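# Swing a folded wire-holder arm fully outward

## Task

On the harness board, find the wire holder mounted on a swing arm that is currently folded in over the board and pivot that arm outward to its full limit. The arm must stay swung out on its own, not just because the robot is holding it. At the end, release it and move the hands away from it.

## Robot and tools

Robot: two arms, left_arm (on the +y side of the scene) and right_arm, each ending in an identical five-finger right hand. The hands are not mirrored, so every hand axis and number means the same thing on both arms.

Scene frame: the origin is on the table top midway between the arms. +x points out over the table, +z points up. Results print positions in metres and orientations as quaternions (w,x,y,z) in this frame. Printed positions can be slightly off, more so at long reach.

Hand point: a point fixed to the palm, 0.05 m in front of it, where the index pad meets the thumb tip in a pinch. Its +z runs along the straightened fingers, +y points out of the palm, and +x runs across the palm toward the little finger. Straight fingers extend 0.06-0.07 m past it along +z. The hand spans about 0.08 m toward the little-finger side. On the thumb side it spans 0.02 m with the thumb turned in front of the palm, and up to 0.09 m otherwise. A wrist bracket on the little-finger side sits 0.03 m beyond the point along +y and 0.11 m across, and can collide. Rotating the hand shifts the hand point slightly.

Row layout (shared by execute_actions and move): one flat list of 28 numbers, each in [-1, 1], covering both arms even if only one moves. Order: left_arm dx, dy, dz, rx, ry, rz, then left_gripper little, ring, middle, index, thumb_bend, thumb_turn, force_limit, speed, then the same 14 for right_arm and right_gripper. An optional 12 extra values from 0 to 1 scale joint stiffness: left arm's six joints, then right's six, in Joint positions order. A scale stays in force until changed.

Pose part: dx..rz are an offset, not a pose. It is measured in the hand point's own axes from its measured pose at the start of the action. 1.0 equals 0.6 m or 180 degrees, and rx, ry, rz form one rotation vector. Each row of an action is an offset from that same start pose, not from the previous row. Every control step the command is clipped to within 100 mm and 16 degrees of the current pose, so large offsets need several actions.

Hand part: each finger value is an absolute target, +1 straight open and -1 fully curled. thumb_bend: +1 straight, -1 fully bent. thumb_turn: +1 beside the palm, -1 in front of it. A pinch is roughly index -0.22, thumb_bend -0.75, thumb_turn -0.57. force_limit maps -1..+1 to about 0..10 N at the fingertip (0..15 N for the thumb motors) and only stops closing motors. speed maps -1..+1 from nearly still to full, where full travel takes 0.6 s. No value means 'unchanged'. To keep a hand as it is, resend its last eight numbers; before any were sent, use hand_measured plus hand_force_limit and hand_speed. A motor starts only when its target changes by 0.01 or more. Close at speed -0.9 or lower for a soft grip.

execute_actions(actions): a list of actions. Each action is a table of up to 15 rows, one per 1/30 s step, and the last row is held to fill 15 steps. An empty list just returns state and images.

move(target, speed, stop_force, blocking): target is one row as above, with offsets taken from the pose in the latest result showing one. Both hand points travel in straight lines that finish together, lasting 0.5-10 s. speed is in m/s, from 0.002 to 0.5 (default 0.25), and rotation is capped at twice that in rad/s. Paths ignore obstacles and the other arm, and the hand may lag or overshoot speed. stop_force is in N, from 13 to 80, shared by both arms, and is usable only after 0.2 s of scene time. It ends an arm's path when the wrist sensor senses that much extra resistance along the direction to the target. That arm then steps back two control steps and holds. Don't rely on it while the hand rotates, and omit it when pulling away from a contact. blocking=false returns after 0.5 s and cannot combine with stop_force. Until its end is reported, use wait or stop before other motion calls. The added 'move:' line reports the ending (done, off_target, moving, held, contact, fault) and any limits (paced = target clipped, held = some steps blocked), plus each hand point's distance from its target.

wait(seconds 0-10): lets time run with the last commands held. stop(): brakes a running move, and fast arms need room to stop. zoom_image(camera, region [x0,y0,x1,y1] in pixels, at most 504x504): a closer look at cam_head_left, cam_head_right, cam_high (672x504), cam_left_wrist or cam_right_wrist (504x504). show_instructions(): shows the reference page(s). finished_scene(scene): ends the scene, irreversibly, and reports success.

Result lines: pose and velocity per arm; Hand target lines show where each arm is being driven; 'pose unreachable' means the clearance check altered a command. hand_measured, hand_stopped_by (moving, target, force, stalled, fault) and hand_load_n list six motor values in send order. A lost grip shows as loads near zero. Wrist force and torque are in the end effector's axes, noisy, offset up to about 5.5 N, and saturate near 100 N. Step readings list positions, with HELD marking steps that were held back.

Cautions: the arms are stiff, so commanding even slightly past a firm contact can trip a fault. A torque at a joint's limit or 150 N of external force stops that arm for 10 s. Push the swing arm gently and slowly, and use stop_force for approaches. Never let the two arms collide or press on each other. Avoid slamming the swing arm or knocking parts loose. The simulation keeps running between replies while the robot holds its last command. Sustained loads heat motors, giving a warning at 70 °C and a brake stop at 85 °C. Finish with the swing arm resting fully out, the hand open, and both arms pulled clear.

Each tool is called after ">>>" as a command line: name --argument value for each argument, lists and objects as JSON in quotes; but a table of rows of numbers goes row by row, as --pt "numbers of a row", without its own name.

Reference images:

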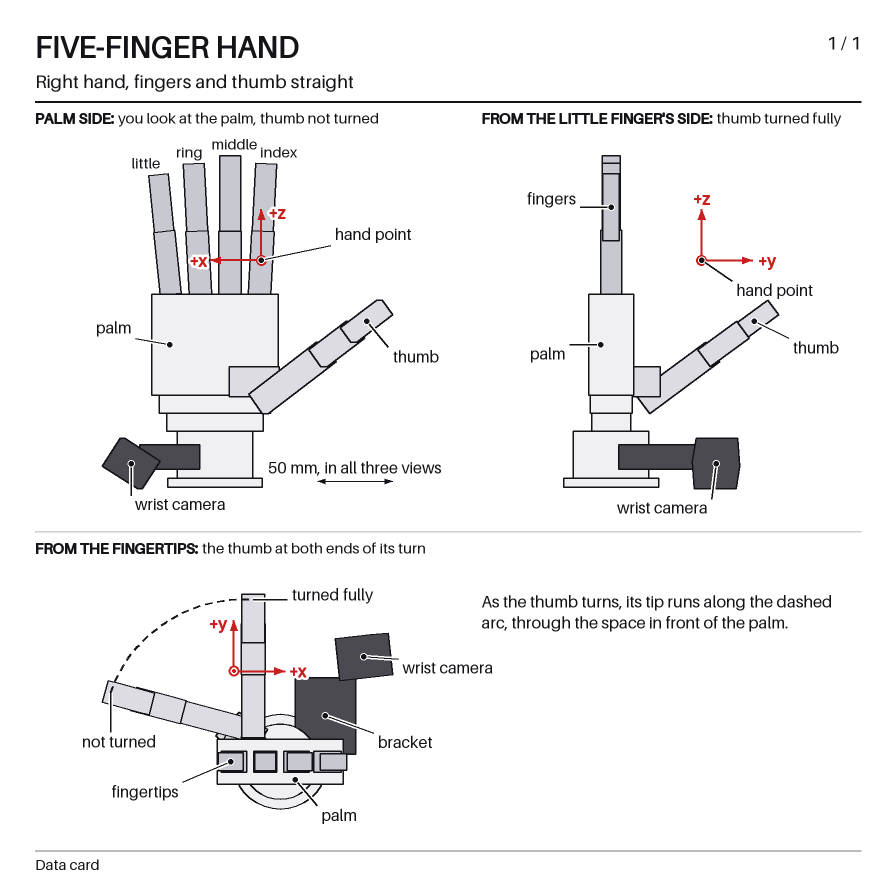

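## Session

>>> execute_actions --actions '[]'

Scene clock: 0.00 s.
left_arm: end_effector_position=(-0.1234, +1.0866, +0.5917) hand_measured=(+1.000, +1.000, +1.000, +1.000, +1.000, +1.000) hand_load_n=(+0.0, +0.0, +0.0, +0.0, +0.0, +0.0) hand_stopped_by=(target, target, target, target, target, target) hand_force_limit=0.00 hand_speed=-0.80 end_effector_quat_wxyz=(-0.002, -0.730, +0.681, +0.058) end_effector_velocity=(-0.000, -0.000, +0.001) end_effector_angular_velocity=(+0.001, +0.001, +0.000) | right_arm: end_effector_position=(+0.0600, -1.1287, +0.6909) hand_measured=(+1.000, +1.000, +1.000, +1.000, +1.000, +1.000) hand_load_n=(+0.0, +0.0, +0.0, +0.0, +0.0, +0.0) hand_stopped_by=(target, target, target, target, target, target) hand_force_limit=0.00 hand_speed=-0.80 end_effector_quat_wxyz=(+0.008, +0.689, +0.716, -0.112) end_effector_velocity=(+0.000, +0.000, +0.000) end_effector_angular_velocity=(+0.000, -0.001, +0.000)
Joint positions: left_arm=[ 1.319 -1.416  1.29   1.627  1.478 -1.706] | right_arm=[-1.817 -1.67   1.335  1.712  1.687 -1.773]
Joint velocities: left_arm=[ 0.    -0.    -0.     0.    -0.001  0.   ] | right_arm=[ 0.    -0.    -0.     0.001 -0.001  0.   ]
Joint torques (N m, as the arm reports them, + toward a larger angle): no reading
Motor temperatures (°C, as the motors report them): left_arm=[26 24 24 33 33 36] | right_arm=[29 24 25 33 31 36]
Wrist force (N, on the end effector, along its own x y z axes, offset not removed): no reading
Wrist torque (N m, same axes, about the end effector's origin, offset not removed): no reading
Hand target (left_arm): -0.123, +1.087, +0.592; +0.002, +0.730, -0.681, -0.058
Hand target (right_arm): +0.060, -1.129, +0.691; +0.008, +0.689, +0.716, -0.112
Joint stiffness scale: left_arm=[1. 1. 1. 1. 1. 1.] | right_arm=[1. 1. 1. 1. 1. 1.]

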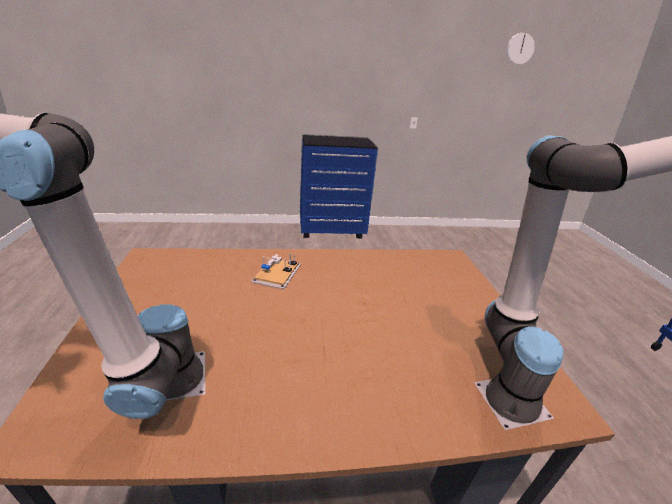

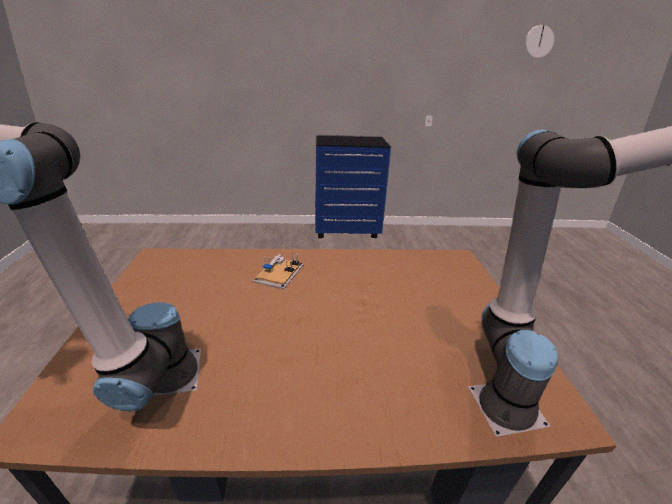

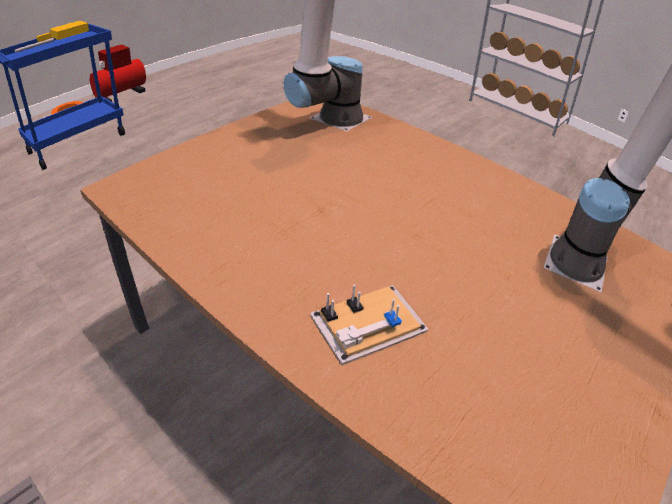

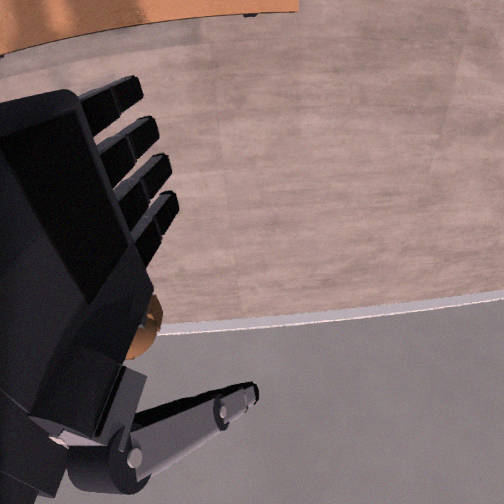

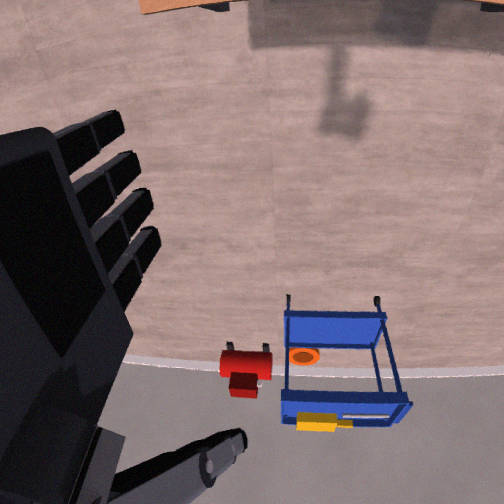

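>>> zoom_image --camera "cam_high" --region '[290, 260, 450, 380]'

>>> zoom_image --camera "cam_head_left" --region '[235, 240, 315, 300]'

Region (290, 260, 450, 380) of cam_high's 672x504 image, scaled by 3.150, with more detail than that image has; it fills the top 378 rows of this view, and the rest is white.

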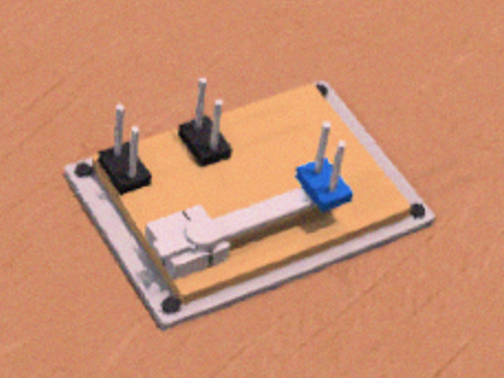

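Region (235, 240, 315, 300) of cam_head_left's 672x504 image, scaled by 6.300, with more detail than that image has; it fills the top 378 rows of this view, and the rest is white.

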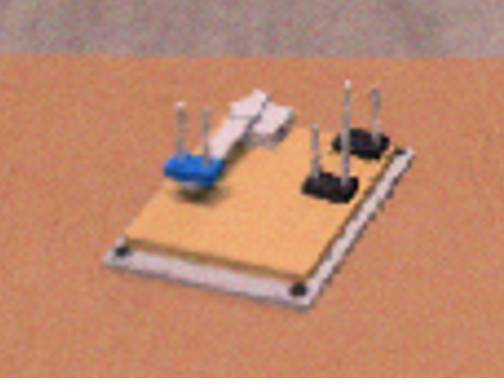

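>>> move --target '[0.9,-0.5,0.3,0,0,0,1,1,1,1,1,1,0,0,0,0,0,0,0,0,1,1,1,1,1,1,0,0]' --speed 0.4

>>> move --target '[0.7,-0.35,0.2,0,0,0,1,1,1,1,1,1,0,0,0,0,0,0,0,0,1,1,1,1,1,1,0,0]' --speed 0.4

Scene clock: 4.40 s.
left_arm: end_effector_position=(+0.1954, +0.5893, +0.3447) hand_measured=(+1.000, +1.000, +1.000, +1.000, +1.000, +1.000) hand_load_n=(+0.0, +0.0, +0.0, +0.0, +0.0, +0.0) hand_stopped_by=(target, target, target, target, target, target) hand_force_limit=0.00 hand_speed=0.00 end_effector_quat_wxyz=(-0.048, -0.723, +0.688, +0.035) end_effector_velocity=(+0.002, -0.002, +0.000) end_effector_angular_velocity=(-0.001, -0.000, -0.019) | right_arm: end_effector_position=(+0.0600, -1.1287, +0.6909) hand_measured=(+1.000, +1.000, +1.000, +1.000, +1.000, +1.000) hand_load_n=(+0.0, +0.0, +0.0, +0.0, +0.0, +0.0) hand_stopped_by=(target, target, target, target, target, target) hand_force_limit=0.00 hand_speed=0.00 end_effector_quat_wxyz=(+0.008, +0.689, +0.716, -0.112) end_effector_velocity=(-0.000, -0.000, +0.000) end_effector_angular_velocity=(-0.002, +0.001, +0.001)
Joint positions: left_arm=[-0.801 -2.149  2.326  1.478  1.655 -3.805] | right_arm=[-1.817 -1.67   1.335  1.712  1.687 -1.773]
Joint velocities: left_arm=[-0.019 -0.    -0.001  0.     0.    -0.   ] | right_arm=[-0.    -0.    -0.001 -0.001  0.    -0.002]
Joint torques (N m, as the arm reports them, + toward a larger angle): left_arm=[ -6.56  12.05 -40.65   3.13   0.81   0.31] | right_arm=[ -0.23 -24.71 -33.17   3.69   0.43  -0.08]
Motor temperatures (°C, as the motors report them): left_arm=[26 24 24 33 33 36] | right_arm=[29 24 25 33 31 36]
Wrist force (N, on the end effector, along its own x y z axes, offset not removed): left_arm=[-0.2 -3.7 2.3] | right_arm=[1.7 0.8 -1.5]
Wrist torque (N m, same axes, about the end effector's origin, offset not removed): left_arm=[-0.66 0.11 0.04] | right_arm=[0.16 -0.23 0.18]
Hand target (left_arm): +0.196, +0.588, +0.345; +0.048, +0.722, -0.690, -0.034
Hand target (right_arm): +0.060, -1.129, +0.691; +0.008, +0.689, +0.716, -0.112
Off the commanded pose (left_arm): 0.004 m, 6 deg.
Off the commanded pose (right_arm): 0.000 m, 0 deg.
Joint stiffness scale: left_arm=[1. 1. 1. 1. 1. 1.] | right_arm=[1. 1. 1. 1. 1. 1.]
move: held (left_arm); limits=paced,held; held on 13 of 88 steps (left_arm), including the last (left_arm)
pose unreachable (left arm): on one or more control steps of this call, first in action 0 (counted from 0), this arm could not follow its commanded pose, so it was not sent that pose on those steps. On the call's last step it was still not sent that pose. It may still have moved: this result reports where it is.
cause: the commanded pose would bring two parts of the arm too close to each other (joints 3 (elbow) to 6 (wrist 3) lie between them).

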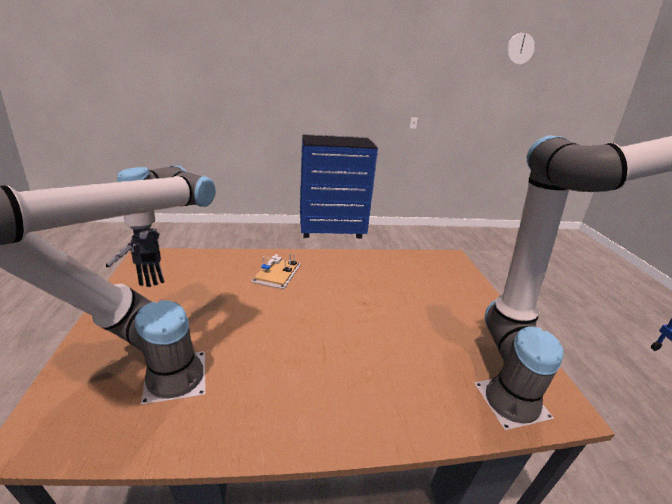

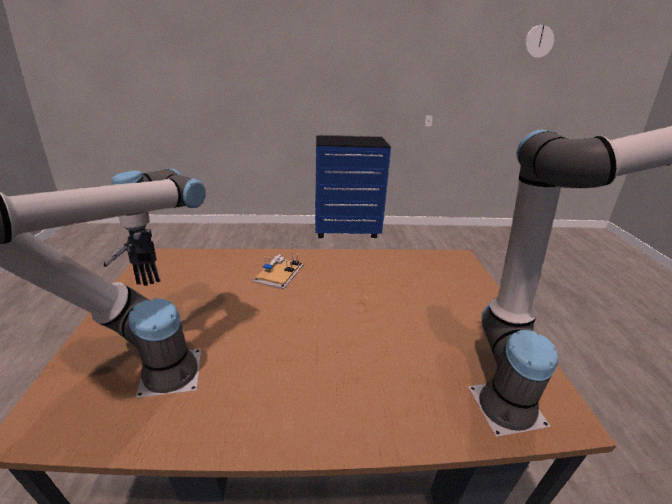

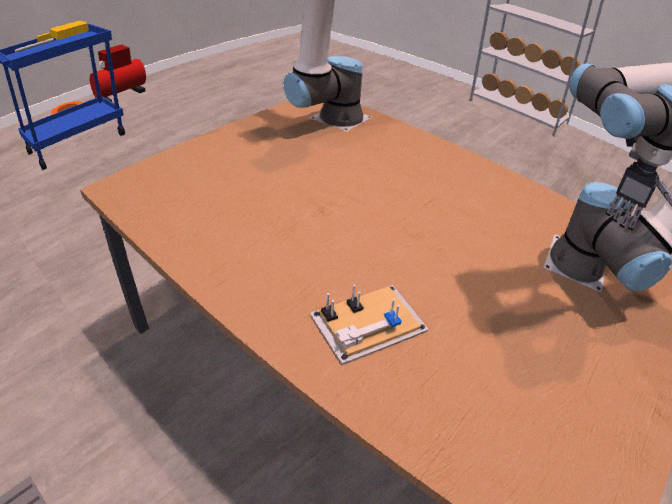

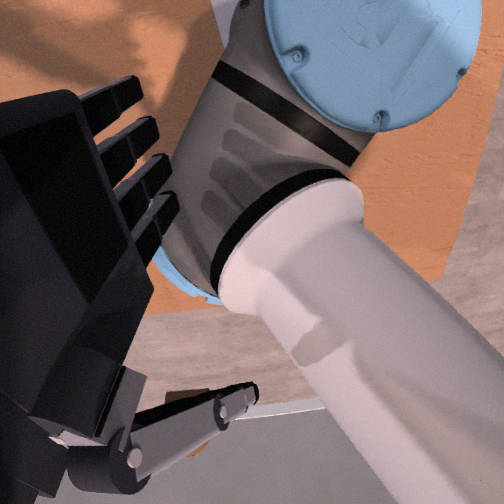

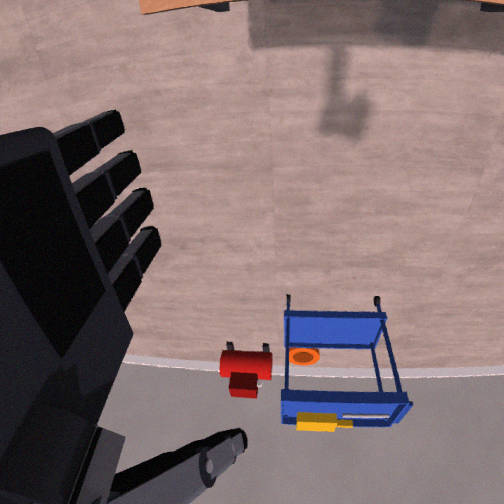

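Scene clock: 6.50 s.
left_arm: end_effector_position=(+0.4091, +0.1789, +0.2075) hand_measured=(+1.000, +1.000, +1.000, +1.000, +1.000, +1.000) hand_load_n=(+0.0, +0.0, +0.0, +0.0, +0.0, +0.0) hand_stopped_by=(target, target, target, target, target, target) hand_force_limit=0.00 hand_speed=0.00 end_effector_quat_wxyz=(-0.047, -0.722, +0.689, +0.037) end_effector_velocity=(+0.000, +0.000, +0.000) end_effector_angular_velocity=(-0.000, -0.000, +0.000) | right_arm: end_effector_position=(+0.0600, -1.1287, +0.6909) hand_measured=(+1.000, +1.000, +1.000, +1.000, +1.000, +1.000) hand_load_n=(+0.0, +0.0, +0.0, +0.0, +0.0, +0.0) hand_stopped_by=(target, target, target, target, target, target) hand_force_limit=0.00 hand_speed=0.00 end_effector_quat_wxyz=(+0.008, +0.689, +0.716, -0.112) end_effector_velocity=(+0.000, +0.000, -0.000) end_effector_angular_velocity=(-0.000, +0.000, +0.001)
Joint positions: left_arm=[-1.214 -1.346  1.935  1.028  1.68  -4.216] | right_arm=[-1.817 -1.67   1.335  1.712  1.687 -1.773]
Joint velocities: left_arm=[ 0. -0.  0. -0.  0.  0.] | right_arm=[ 0.001 -0.     0.    -0.001  0.    -0.   ]
Joint torques (N m, as the arm reports them, + toward a larger angle): left_arm=[  0.05 -50.74 -34.72   3.98   0.19  -0.75] | right_arm=[ -0.52 -21.65 -33.46   3.6    0.63   0.08]
Motor temperatures (°C, as the motors report them): left_arm=[26 24 24 33 33 36] | right_arm=[29 24 25 33 31 36]
Wrist force (N, on the end effector, along its own x y z axes, offset not removed): left_arm=[5.7 2.1 2.5] | right_arm=[3.8 0.5 -0.5]
Wrist torque (N m, same axes, about the end effector's origin, offset not removed): left_arm=[0.23 -0.86 0.51] | right_arm=[0.10 -0.51 0.23]
Hand target (left_arm): +0.411, +0.178, +0.208; +0.047, +0.723, -0.688, -0.035
Hand target (right_arm): +0.060, -1.129, +0.691; +0.008, +0.689, +0.716, -0.112
Off the commanded pose (left_arm): 0.002 m, 0 deg.
Off the commanded pose (right_arm): 0.000 m, 0 deg.
Joint stiffness scale: left_arm=[1. 1. 1. 1. 1. 1.] | right_arm=[1. 1. 1. 1. 1. 1.]
move: done; limits=paced

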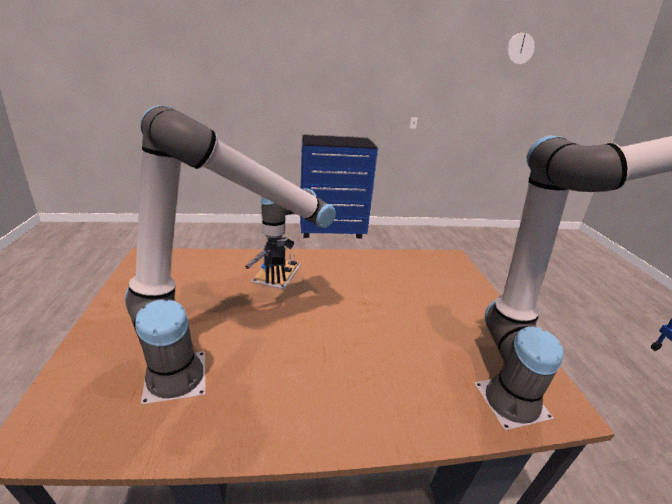

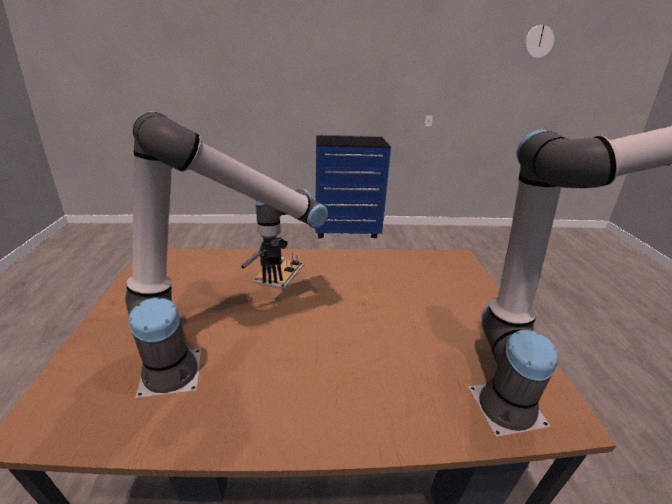

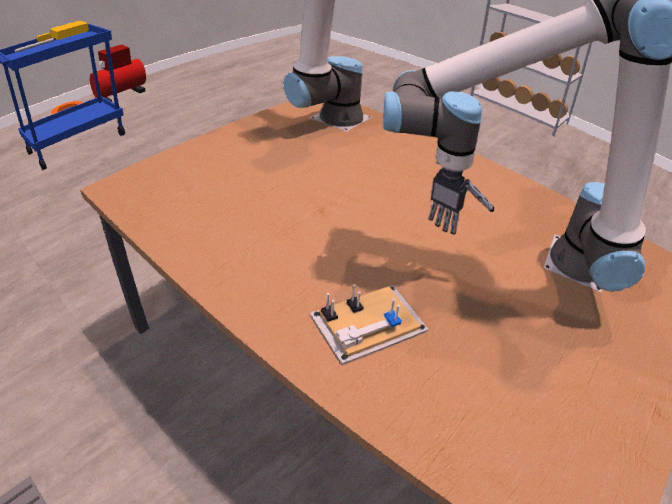

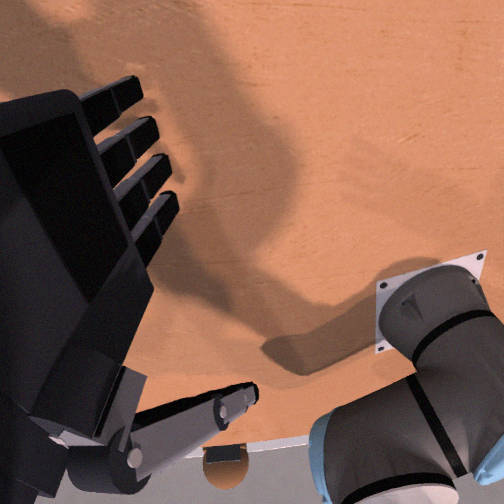

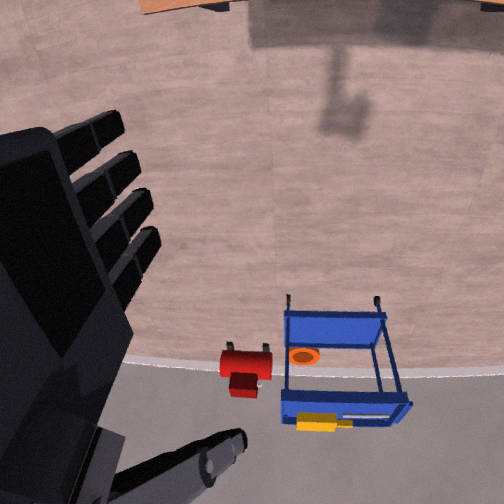

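>>> move --target '[0,-0.33,0,0,0,0.5,1,1,1,1,1,1,0,0,0,0,0,0,0,0,1,1,1,1,1,1,0,0]' --speed 0.5

>>> move --target '[0,0,0,0,0,0.5,1,1,1,1,1,1,0,0,0,0,0,0,0,0,1,1,1,1,1,1,0,0]' --speed 0.5

Scene clock: 9.27 s.
left_arm: end_effector_position=(+0.6036, +0.1883, +0.1843) hand_measured=(+1.000, +1.000, +1.000, +1.000, +1.000, +1.000) hand_load_n=(+0.0, +0.0, +0.0, +0.0, +0.0, +0.0) hand_stopped_by=(target, target, target, target, target, target) hand_force_limit=0.00 hand_speed=0.00 end_effector_quat_wxyz=(-0.059, -0.024, +0.998, -0.006) end_effector_velocity=(+0.000, +0.000, -0.001) end_effector_angular_velocity=(-0.001, +0.006, -0.013) | right_arm: end_effector_position=(+0.0600, -1.1287, +0.6909) hand_measured=(+1.000, +1.000, +1.000, +1.000, +1.000, +1.000) hand_load_n=(+0.0, +0.0, +0.0, +0.0, +0.0, +0.0) hand_stopped_by=(target, target, target, target, target, target) hand_force_limit=0.00 hand_speed=0.00 end_effector_quat_wxyz=(+0.008, +0.689, +0.716, -0.112) end_effector_velocity=(+0.000, +0.000, +0.001) end_effector_angular_velocity=(-0.001, -0.000, +0.002)
Joint positions: left_arm=[-1.08  -1.185  1.742  1.075  1.672 -2.512] | right_arm=[-1.817 -1.67   1.335  1.712  1.687 -1.773]
Joint velocities: left_arm=[ 0.002  0.002 -0.     0.002  0.004  0.016] | right_arm=[ 0.001 -0.    -0.001 -0.    -0.    -0.001]
Joint torques (N m, as the arm reports them, + toward a larger angle): left_arm=[ -0.53 -62.06 -38.33   3.8    0.16   0.89] | right_arm=[  0.47 -24.53 -32.82   3.5    0.44  -0.35]
Motor temperatures (°C, as the motors report them): left_arm=[26 24 24 33 33 36] | right_arm=[29 24 25 33 31 36]
Wrist force (N, on the end effector, along its own x y z axes, offset not removed): left_arm=[0.6 1.5 0.5] | right_arm=[3.5 0.9 -1.6]
Wrist torque (N m, same axes, about the end effector's origin, offset not removed): left_arm=[0.19 0.00 0.18] | right_arm=[0.25 -0.52 0.26]
Hand target (left_arm): +0.605, +0.188, +0.184; -0.059, -0.024, +0.998, -0.007
Hand target (right_arm): +0.060, -1.129, +0.691; +0.008, +0.689, +0.716, -0.112
Off the commanded pose (left_arm): 0.002 m, 0 deg.
Off the commanded pose (right_arm): 0.000 m, 0 deg.
Joint stiffness scale: left_arm=[1. 1. 1. 1. 1. 1.] | right_arm=[1. 1. 1. 1. 1. 1.]
move: done

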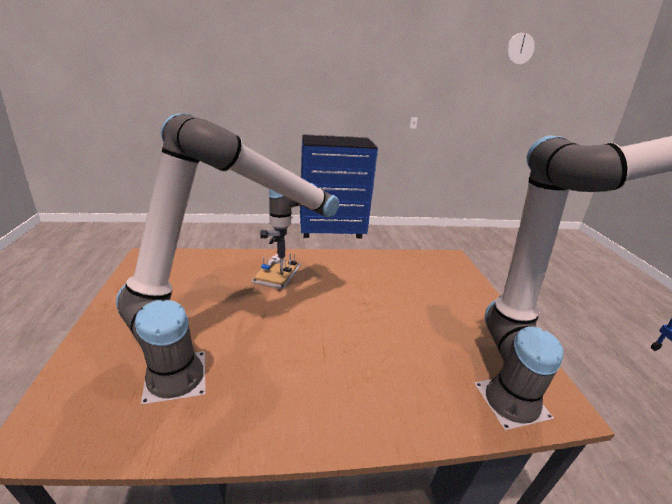

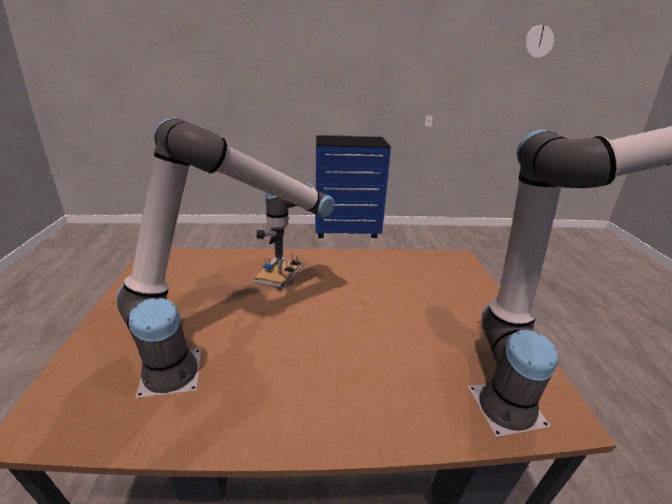

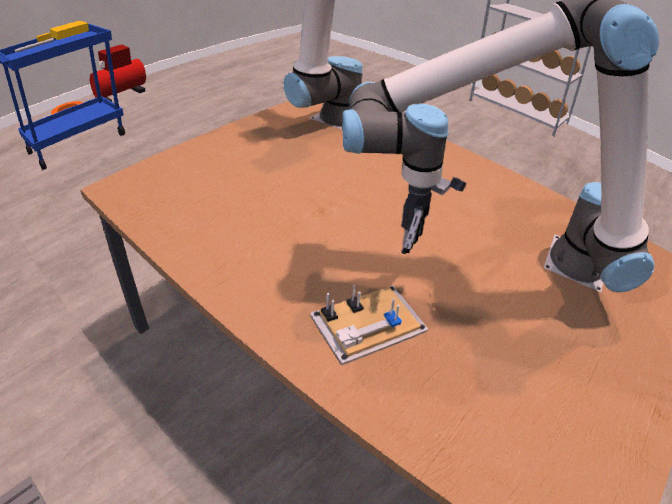

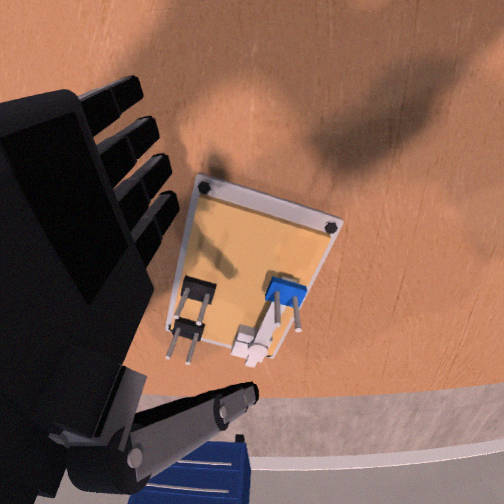

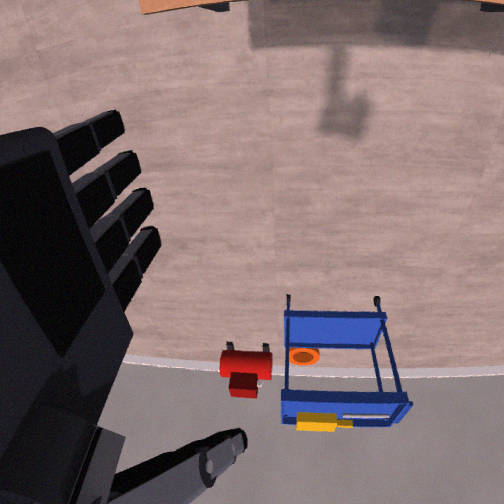

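Scene clock: 11.67 s.
left_arm: end_effector_position=(+0.6032, +0.1876, +0.1850) hand_measured=(+1.000, +1.000, +1.000, +1.000, +1.000, +1.000) hand_load_n=(+0.0, +0.0, +0.0, +0.0, +0.0, +0.0) hand_stopped_by=(target, target, target, target, target, target) hand_force_limit=0.00 hand_speed=0.00 end_effector_quat_wxyz=(-0.036, +0.689, +0.723, -0.045) end_effector_velocity=(-0.001, -0.001, -0.001) end_effector_angular_velocity=(-0.001, +0.005, -0.015) | right_arm: end_effector_position=(+0.0600, -1.1287, +0.6909) hand_measured=(+1.000, +1.000, +1.000, +1.000, +1.000, +1.000) hand_load_n=(+0.0, +0.0, +0.0, +0.0, +0.0, +0.0) hand_stopped_by=(target, target, target, target, target, target) hand_force_limit=0.00 hand_speed=0.00 end_effector_quat_wxyz=(+0.008, +0.689, +0.716, -0.112) end_effector_velocity=(-0.000, +0.000, +0.000) end_effector_angular_velocity=(+0.000, +0.000, -0.001)
Joint positions: left_arm=[-1.024 -1.302  1.9    1.036  1.667 -0.886] | right_arm=[-1.817 -1.67   1.335  1.712  1.687 -1.773]
Joint velocities: left_arm=[ 0.002  0.002 -0.     0.002  0.003  0.017] | right_arm=[-0.     0.    -0.001  0.001  0.     0.   ]
Joint torques (N m, as the arm reports them, + toward a larger angle): left_arm=[ -3.05 -52.25 -32.21   3.56   0.4    0.83] | right_arm=[ -0.68 -25.33 -33.44   3.43   0.52  -0.33]
Motor temperatures (°C, as the motors report them): left_arm=[26 24 24 33 33 36] | right_arm=[29 24 25 33 31 36]
Wrist force (N, on the end effector, along its own x y z axes, offset not removed): left_arm=[2.2 -1.0 0.3] | right_arm=[2.7 -1.0 -0.3]
Wrist torque (N m, same axes, about the end effector's origin, offset not removed): left_arm=[-0.14 -0.27 0.29] | right_arm=[-0.12 -0.41 0.17]
Hand target (left_arm): +0.604, +0.188, +0.184; -0.037, +0.689, +0.723, -0.046
Hand target (right_arm): +0.060, -1.129, +0.691; +0.008, +0.689, +0.716, -0.112
Off the commanded pose (left_arm): 0.001 m, 0 deg.
Off the commanded pose (right_arm): 0.000 m, 0 deg.
Joint stiffness scale: left_arm=[1. 1. 1. 1. 1. 1.] | right_arm=[1. 1. 1. 1. 1. 1.]
move: done

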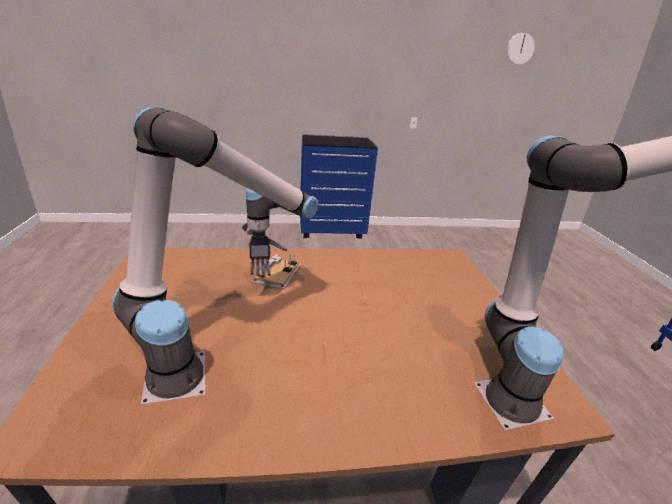

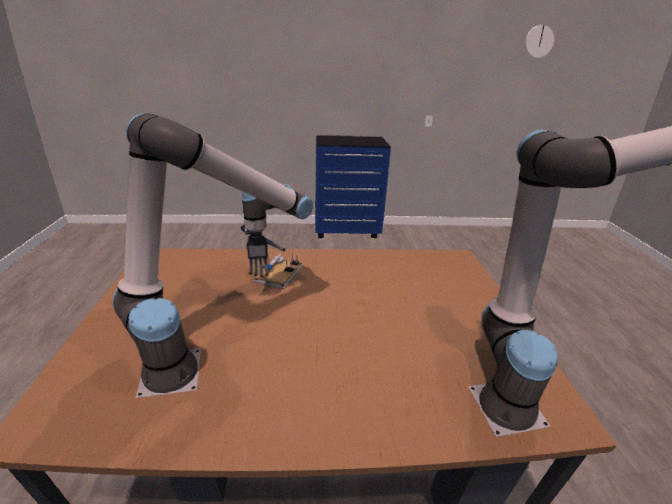

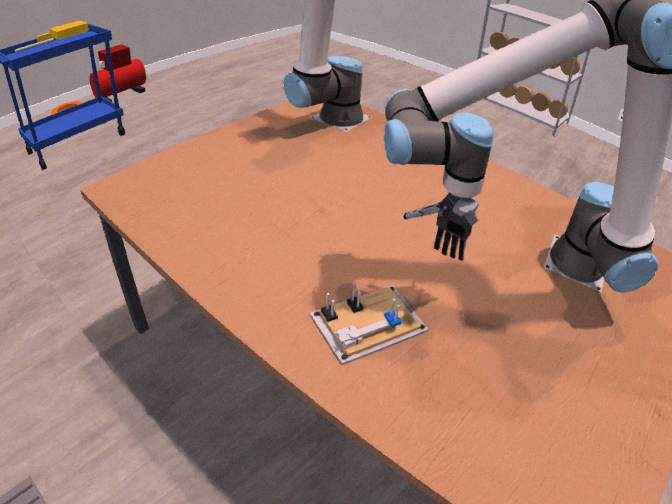

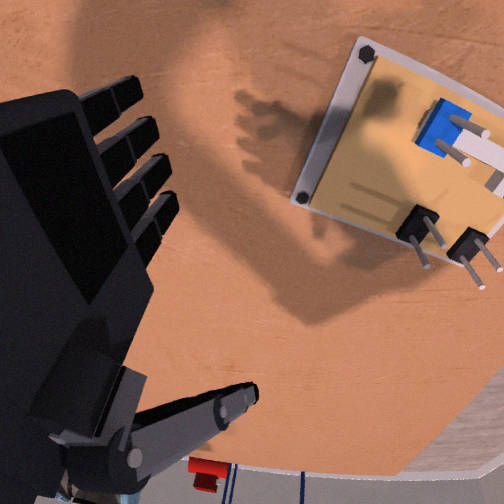

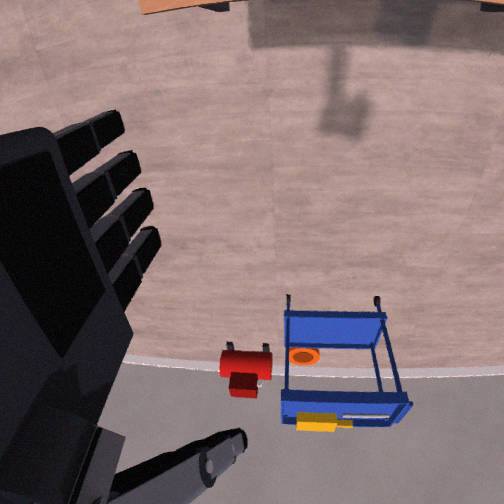

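>>> move --target '[0.03,0.22,0.09,0,0,0,1,1,1,1,-1,1,0,0,0,0,0,0,0,0,1,1,1,1,1,1,0,0]'

Scene clock: 14.80 s.
left_arm: end_effector_position=(+0.7251, +0.2107, +0.1152) hand_measured=(+1.000, +1.000, +1.000, +1.000, -1.000, +1.000) hand_load_n=(+0.0, +0.0, +0.0, +0.0, +0.0, +0.0) hand_stopped_by=(target, target, target, target, target, target) hand_force_limit=0.00 hand_speed=0.00 end_effector_quat_wxyz=(-0.037, +0.689, +0.723, -0.046) end_effector_velocity=(-0.000, +0.000, -0.000) end_effector_angular_velocity=(+0.000, +0.001, +0.000) | right_arm: end_effector_position=(+0.0600, -1.1287, +0.6909) hand_measured=(+1.000, +1.000, +1.000, +1.000, +1.000, +1.000) hand_load_n=(+0.0, +0.0, +0.0, +0.0, +0.0, +0.0) hand_stopped_by=(target, target, target, target, target, target) hand_force_limit=0.00 hand_speed=0.00 end_effector_quat_wxyz=(+0.008, +0.689, +0.716, -0.112) end_effector_velocity=(-0.000, -0.000, -0.000) end_effector_angular_velocity=(-0.000, +0.000, -0.002)
Joint positions: left_arm=[-0.847 -1.087  1.737  1.004  1.655 -0.708] | right_arm=[-1.817 -1.67   1.335  1.712  1.687 -1.773]
Joint velocities: left_arm=[ 0.  0.  0.  0.  0. -0.] | right_arm=[ 0.     0.     0.    -0.001  0.     0.002]
Joint torques (N m, as the arm reports them, + toward a larger angle): left_arm=[ -0.41 -72.83 -33.67   3.91  -0.16   0.19] | right_arm=[ -0.28 -21.49 -33.15   3.46   0.11  -0.14]
Motor temperatures (°C, as the motors report them): left_arm=[26 24 24 33 33 36] | right_arm=[29 24 25 33 31 36]
Wrist force (N, on the end effector, along its own x y z axes, offset not removed): left_arm=[0.1 0.9 3.2] | right_arm=[1.6 0.1 -2.3]
Wrist torque (N m, same axes, about the end effector's origin, offset not removed): left_arm=[0.01 0.03 0.32] | right_arm=[0.14 -0.13 0.15]
Hand target (left_arm): +0.727, +0.211, +0.116; -0.036, +0.689, +0.723, -0.046
Hand target (right_arm): +0.060, -1.129, +0.691; +0.008, +0.689, +0.716, -0.112
Off the commanded pose (left_arm): 0.002 m, 0 deg.
Off the commanded pose (right_arm): 0.000 m, 0 deg.
Joint stiffness scale: left_arm=[1. 1. 1. 1. 1. 1.] | right_arm=[1. 1. 1. 1. 1. 1.]
move: done

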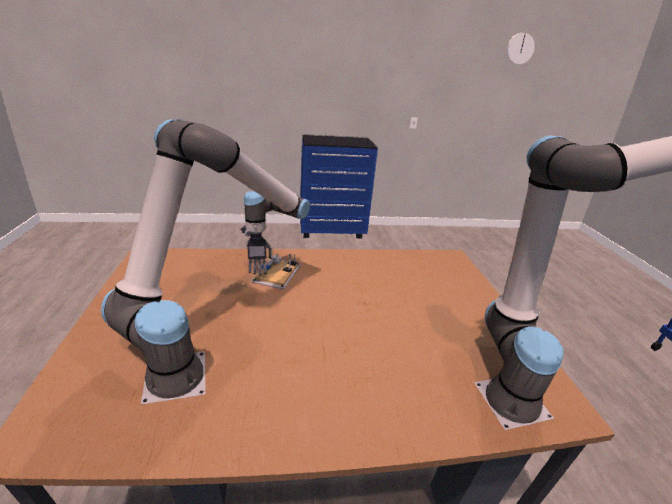

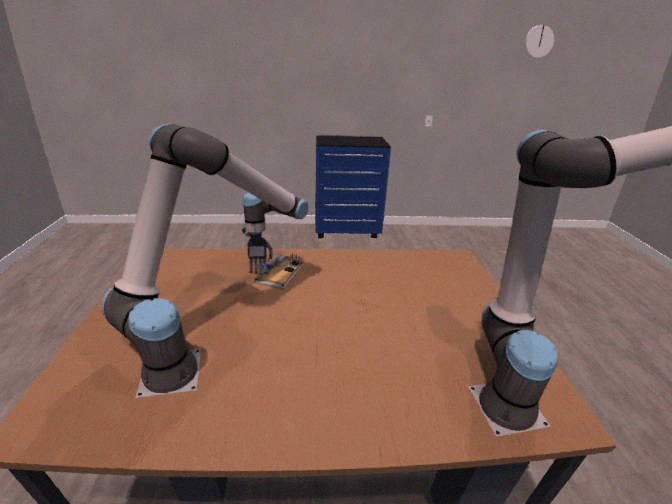

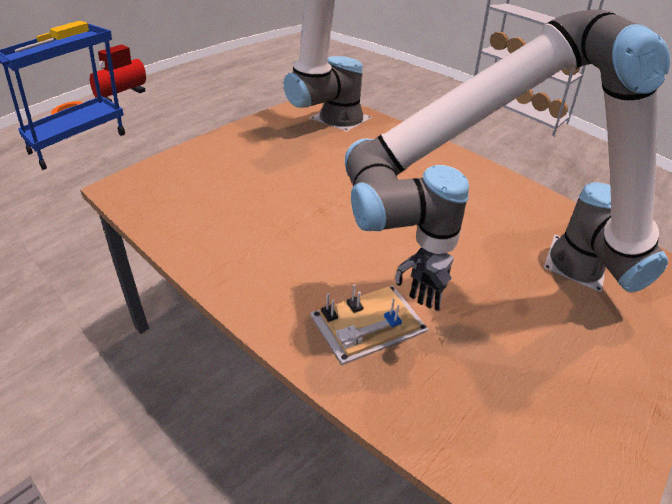

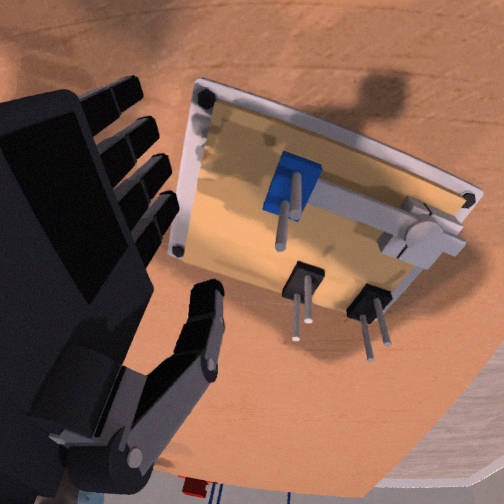

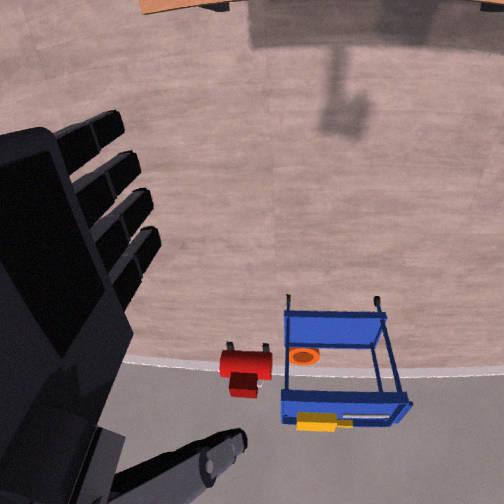

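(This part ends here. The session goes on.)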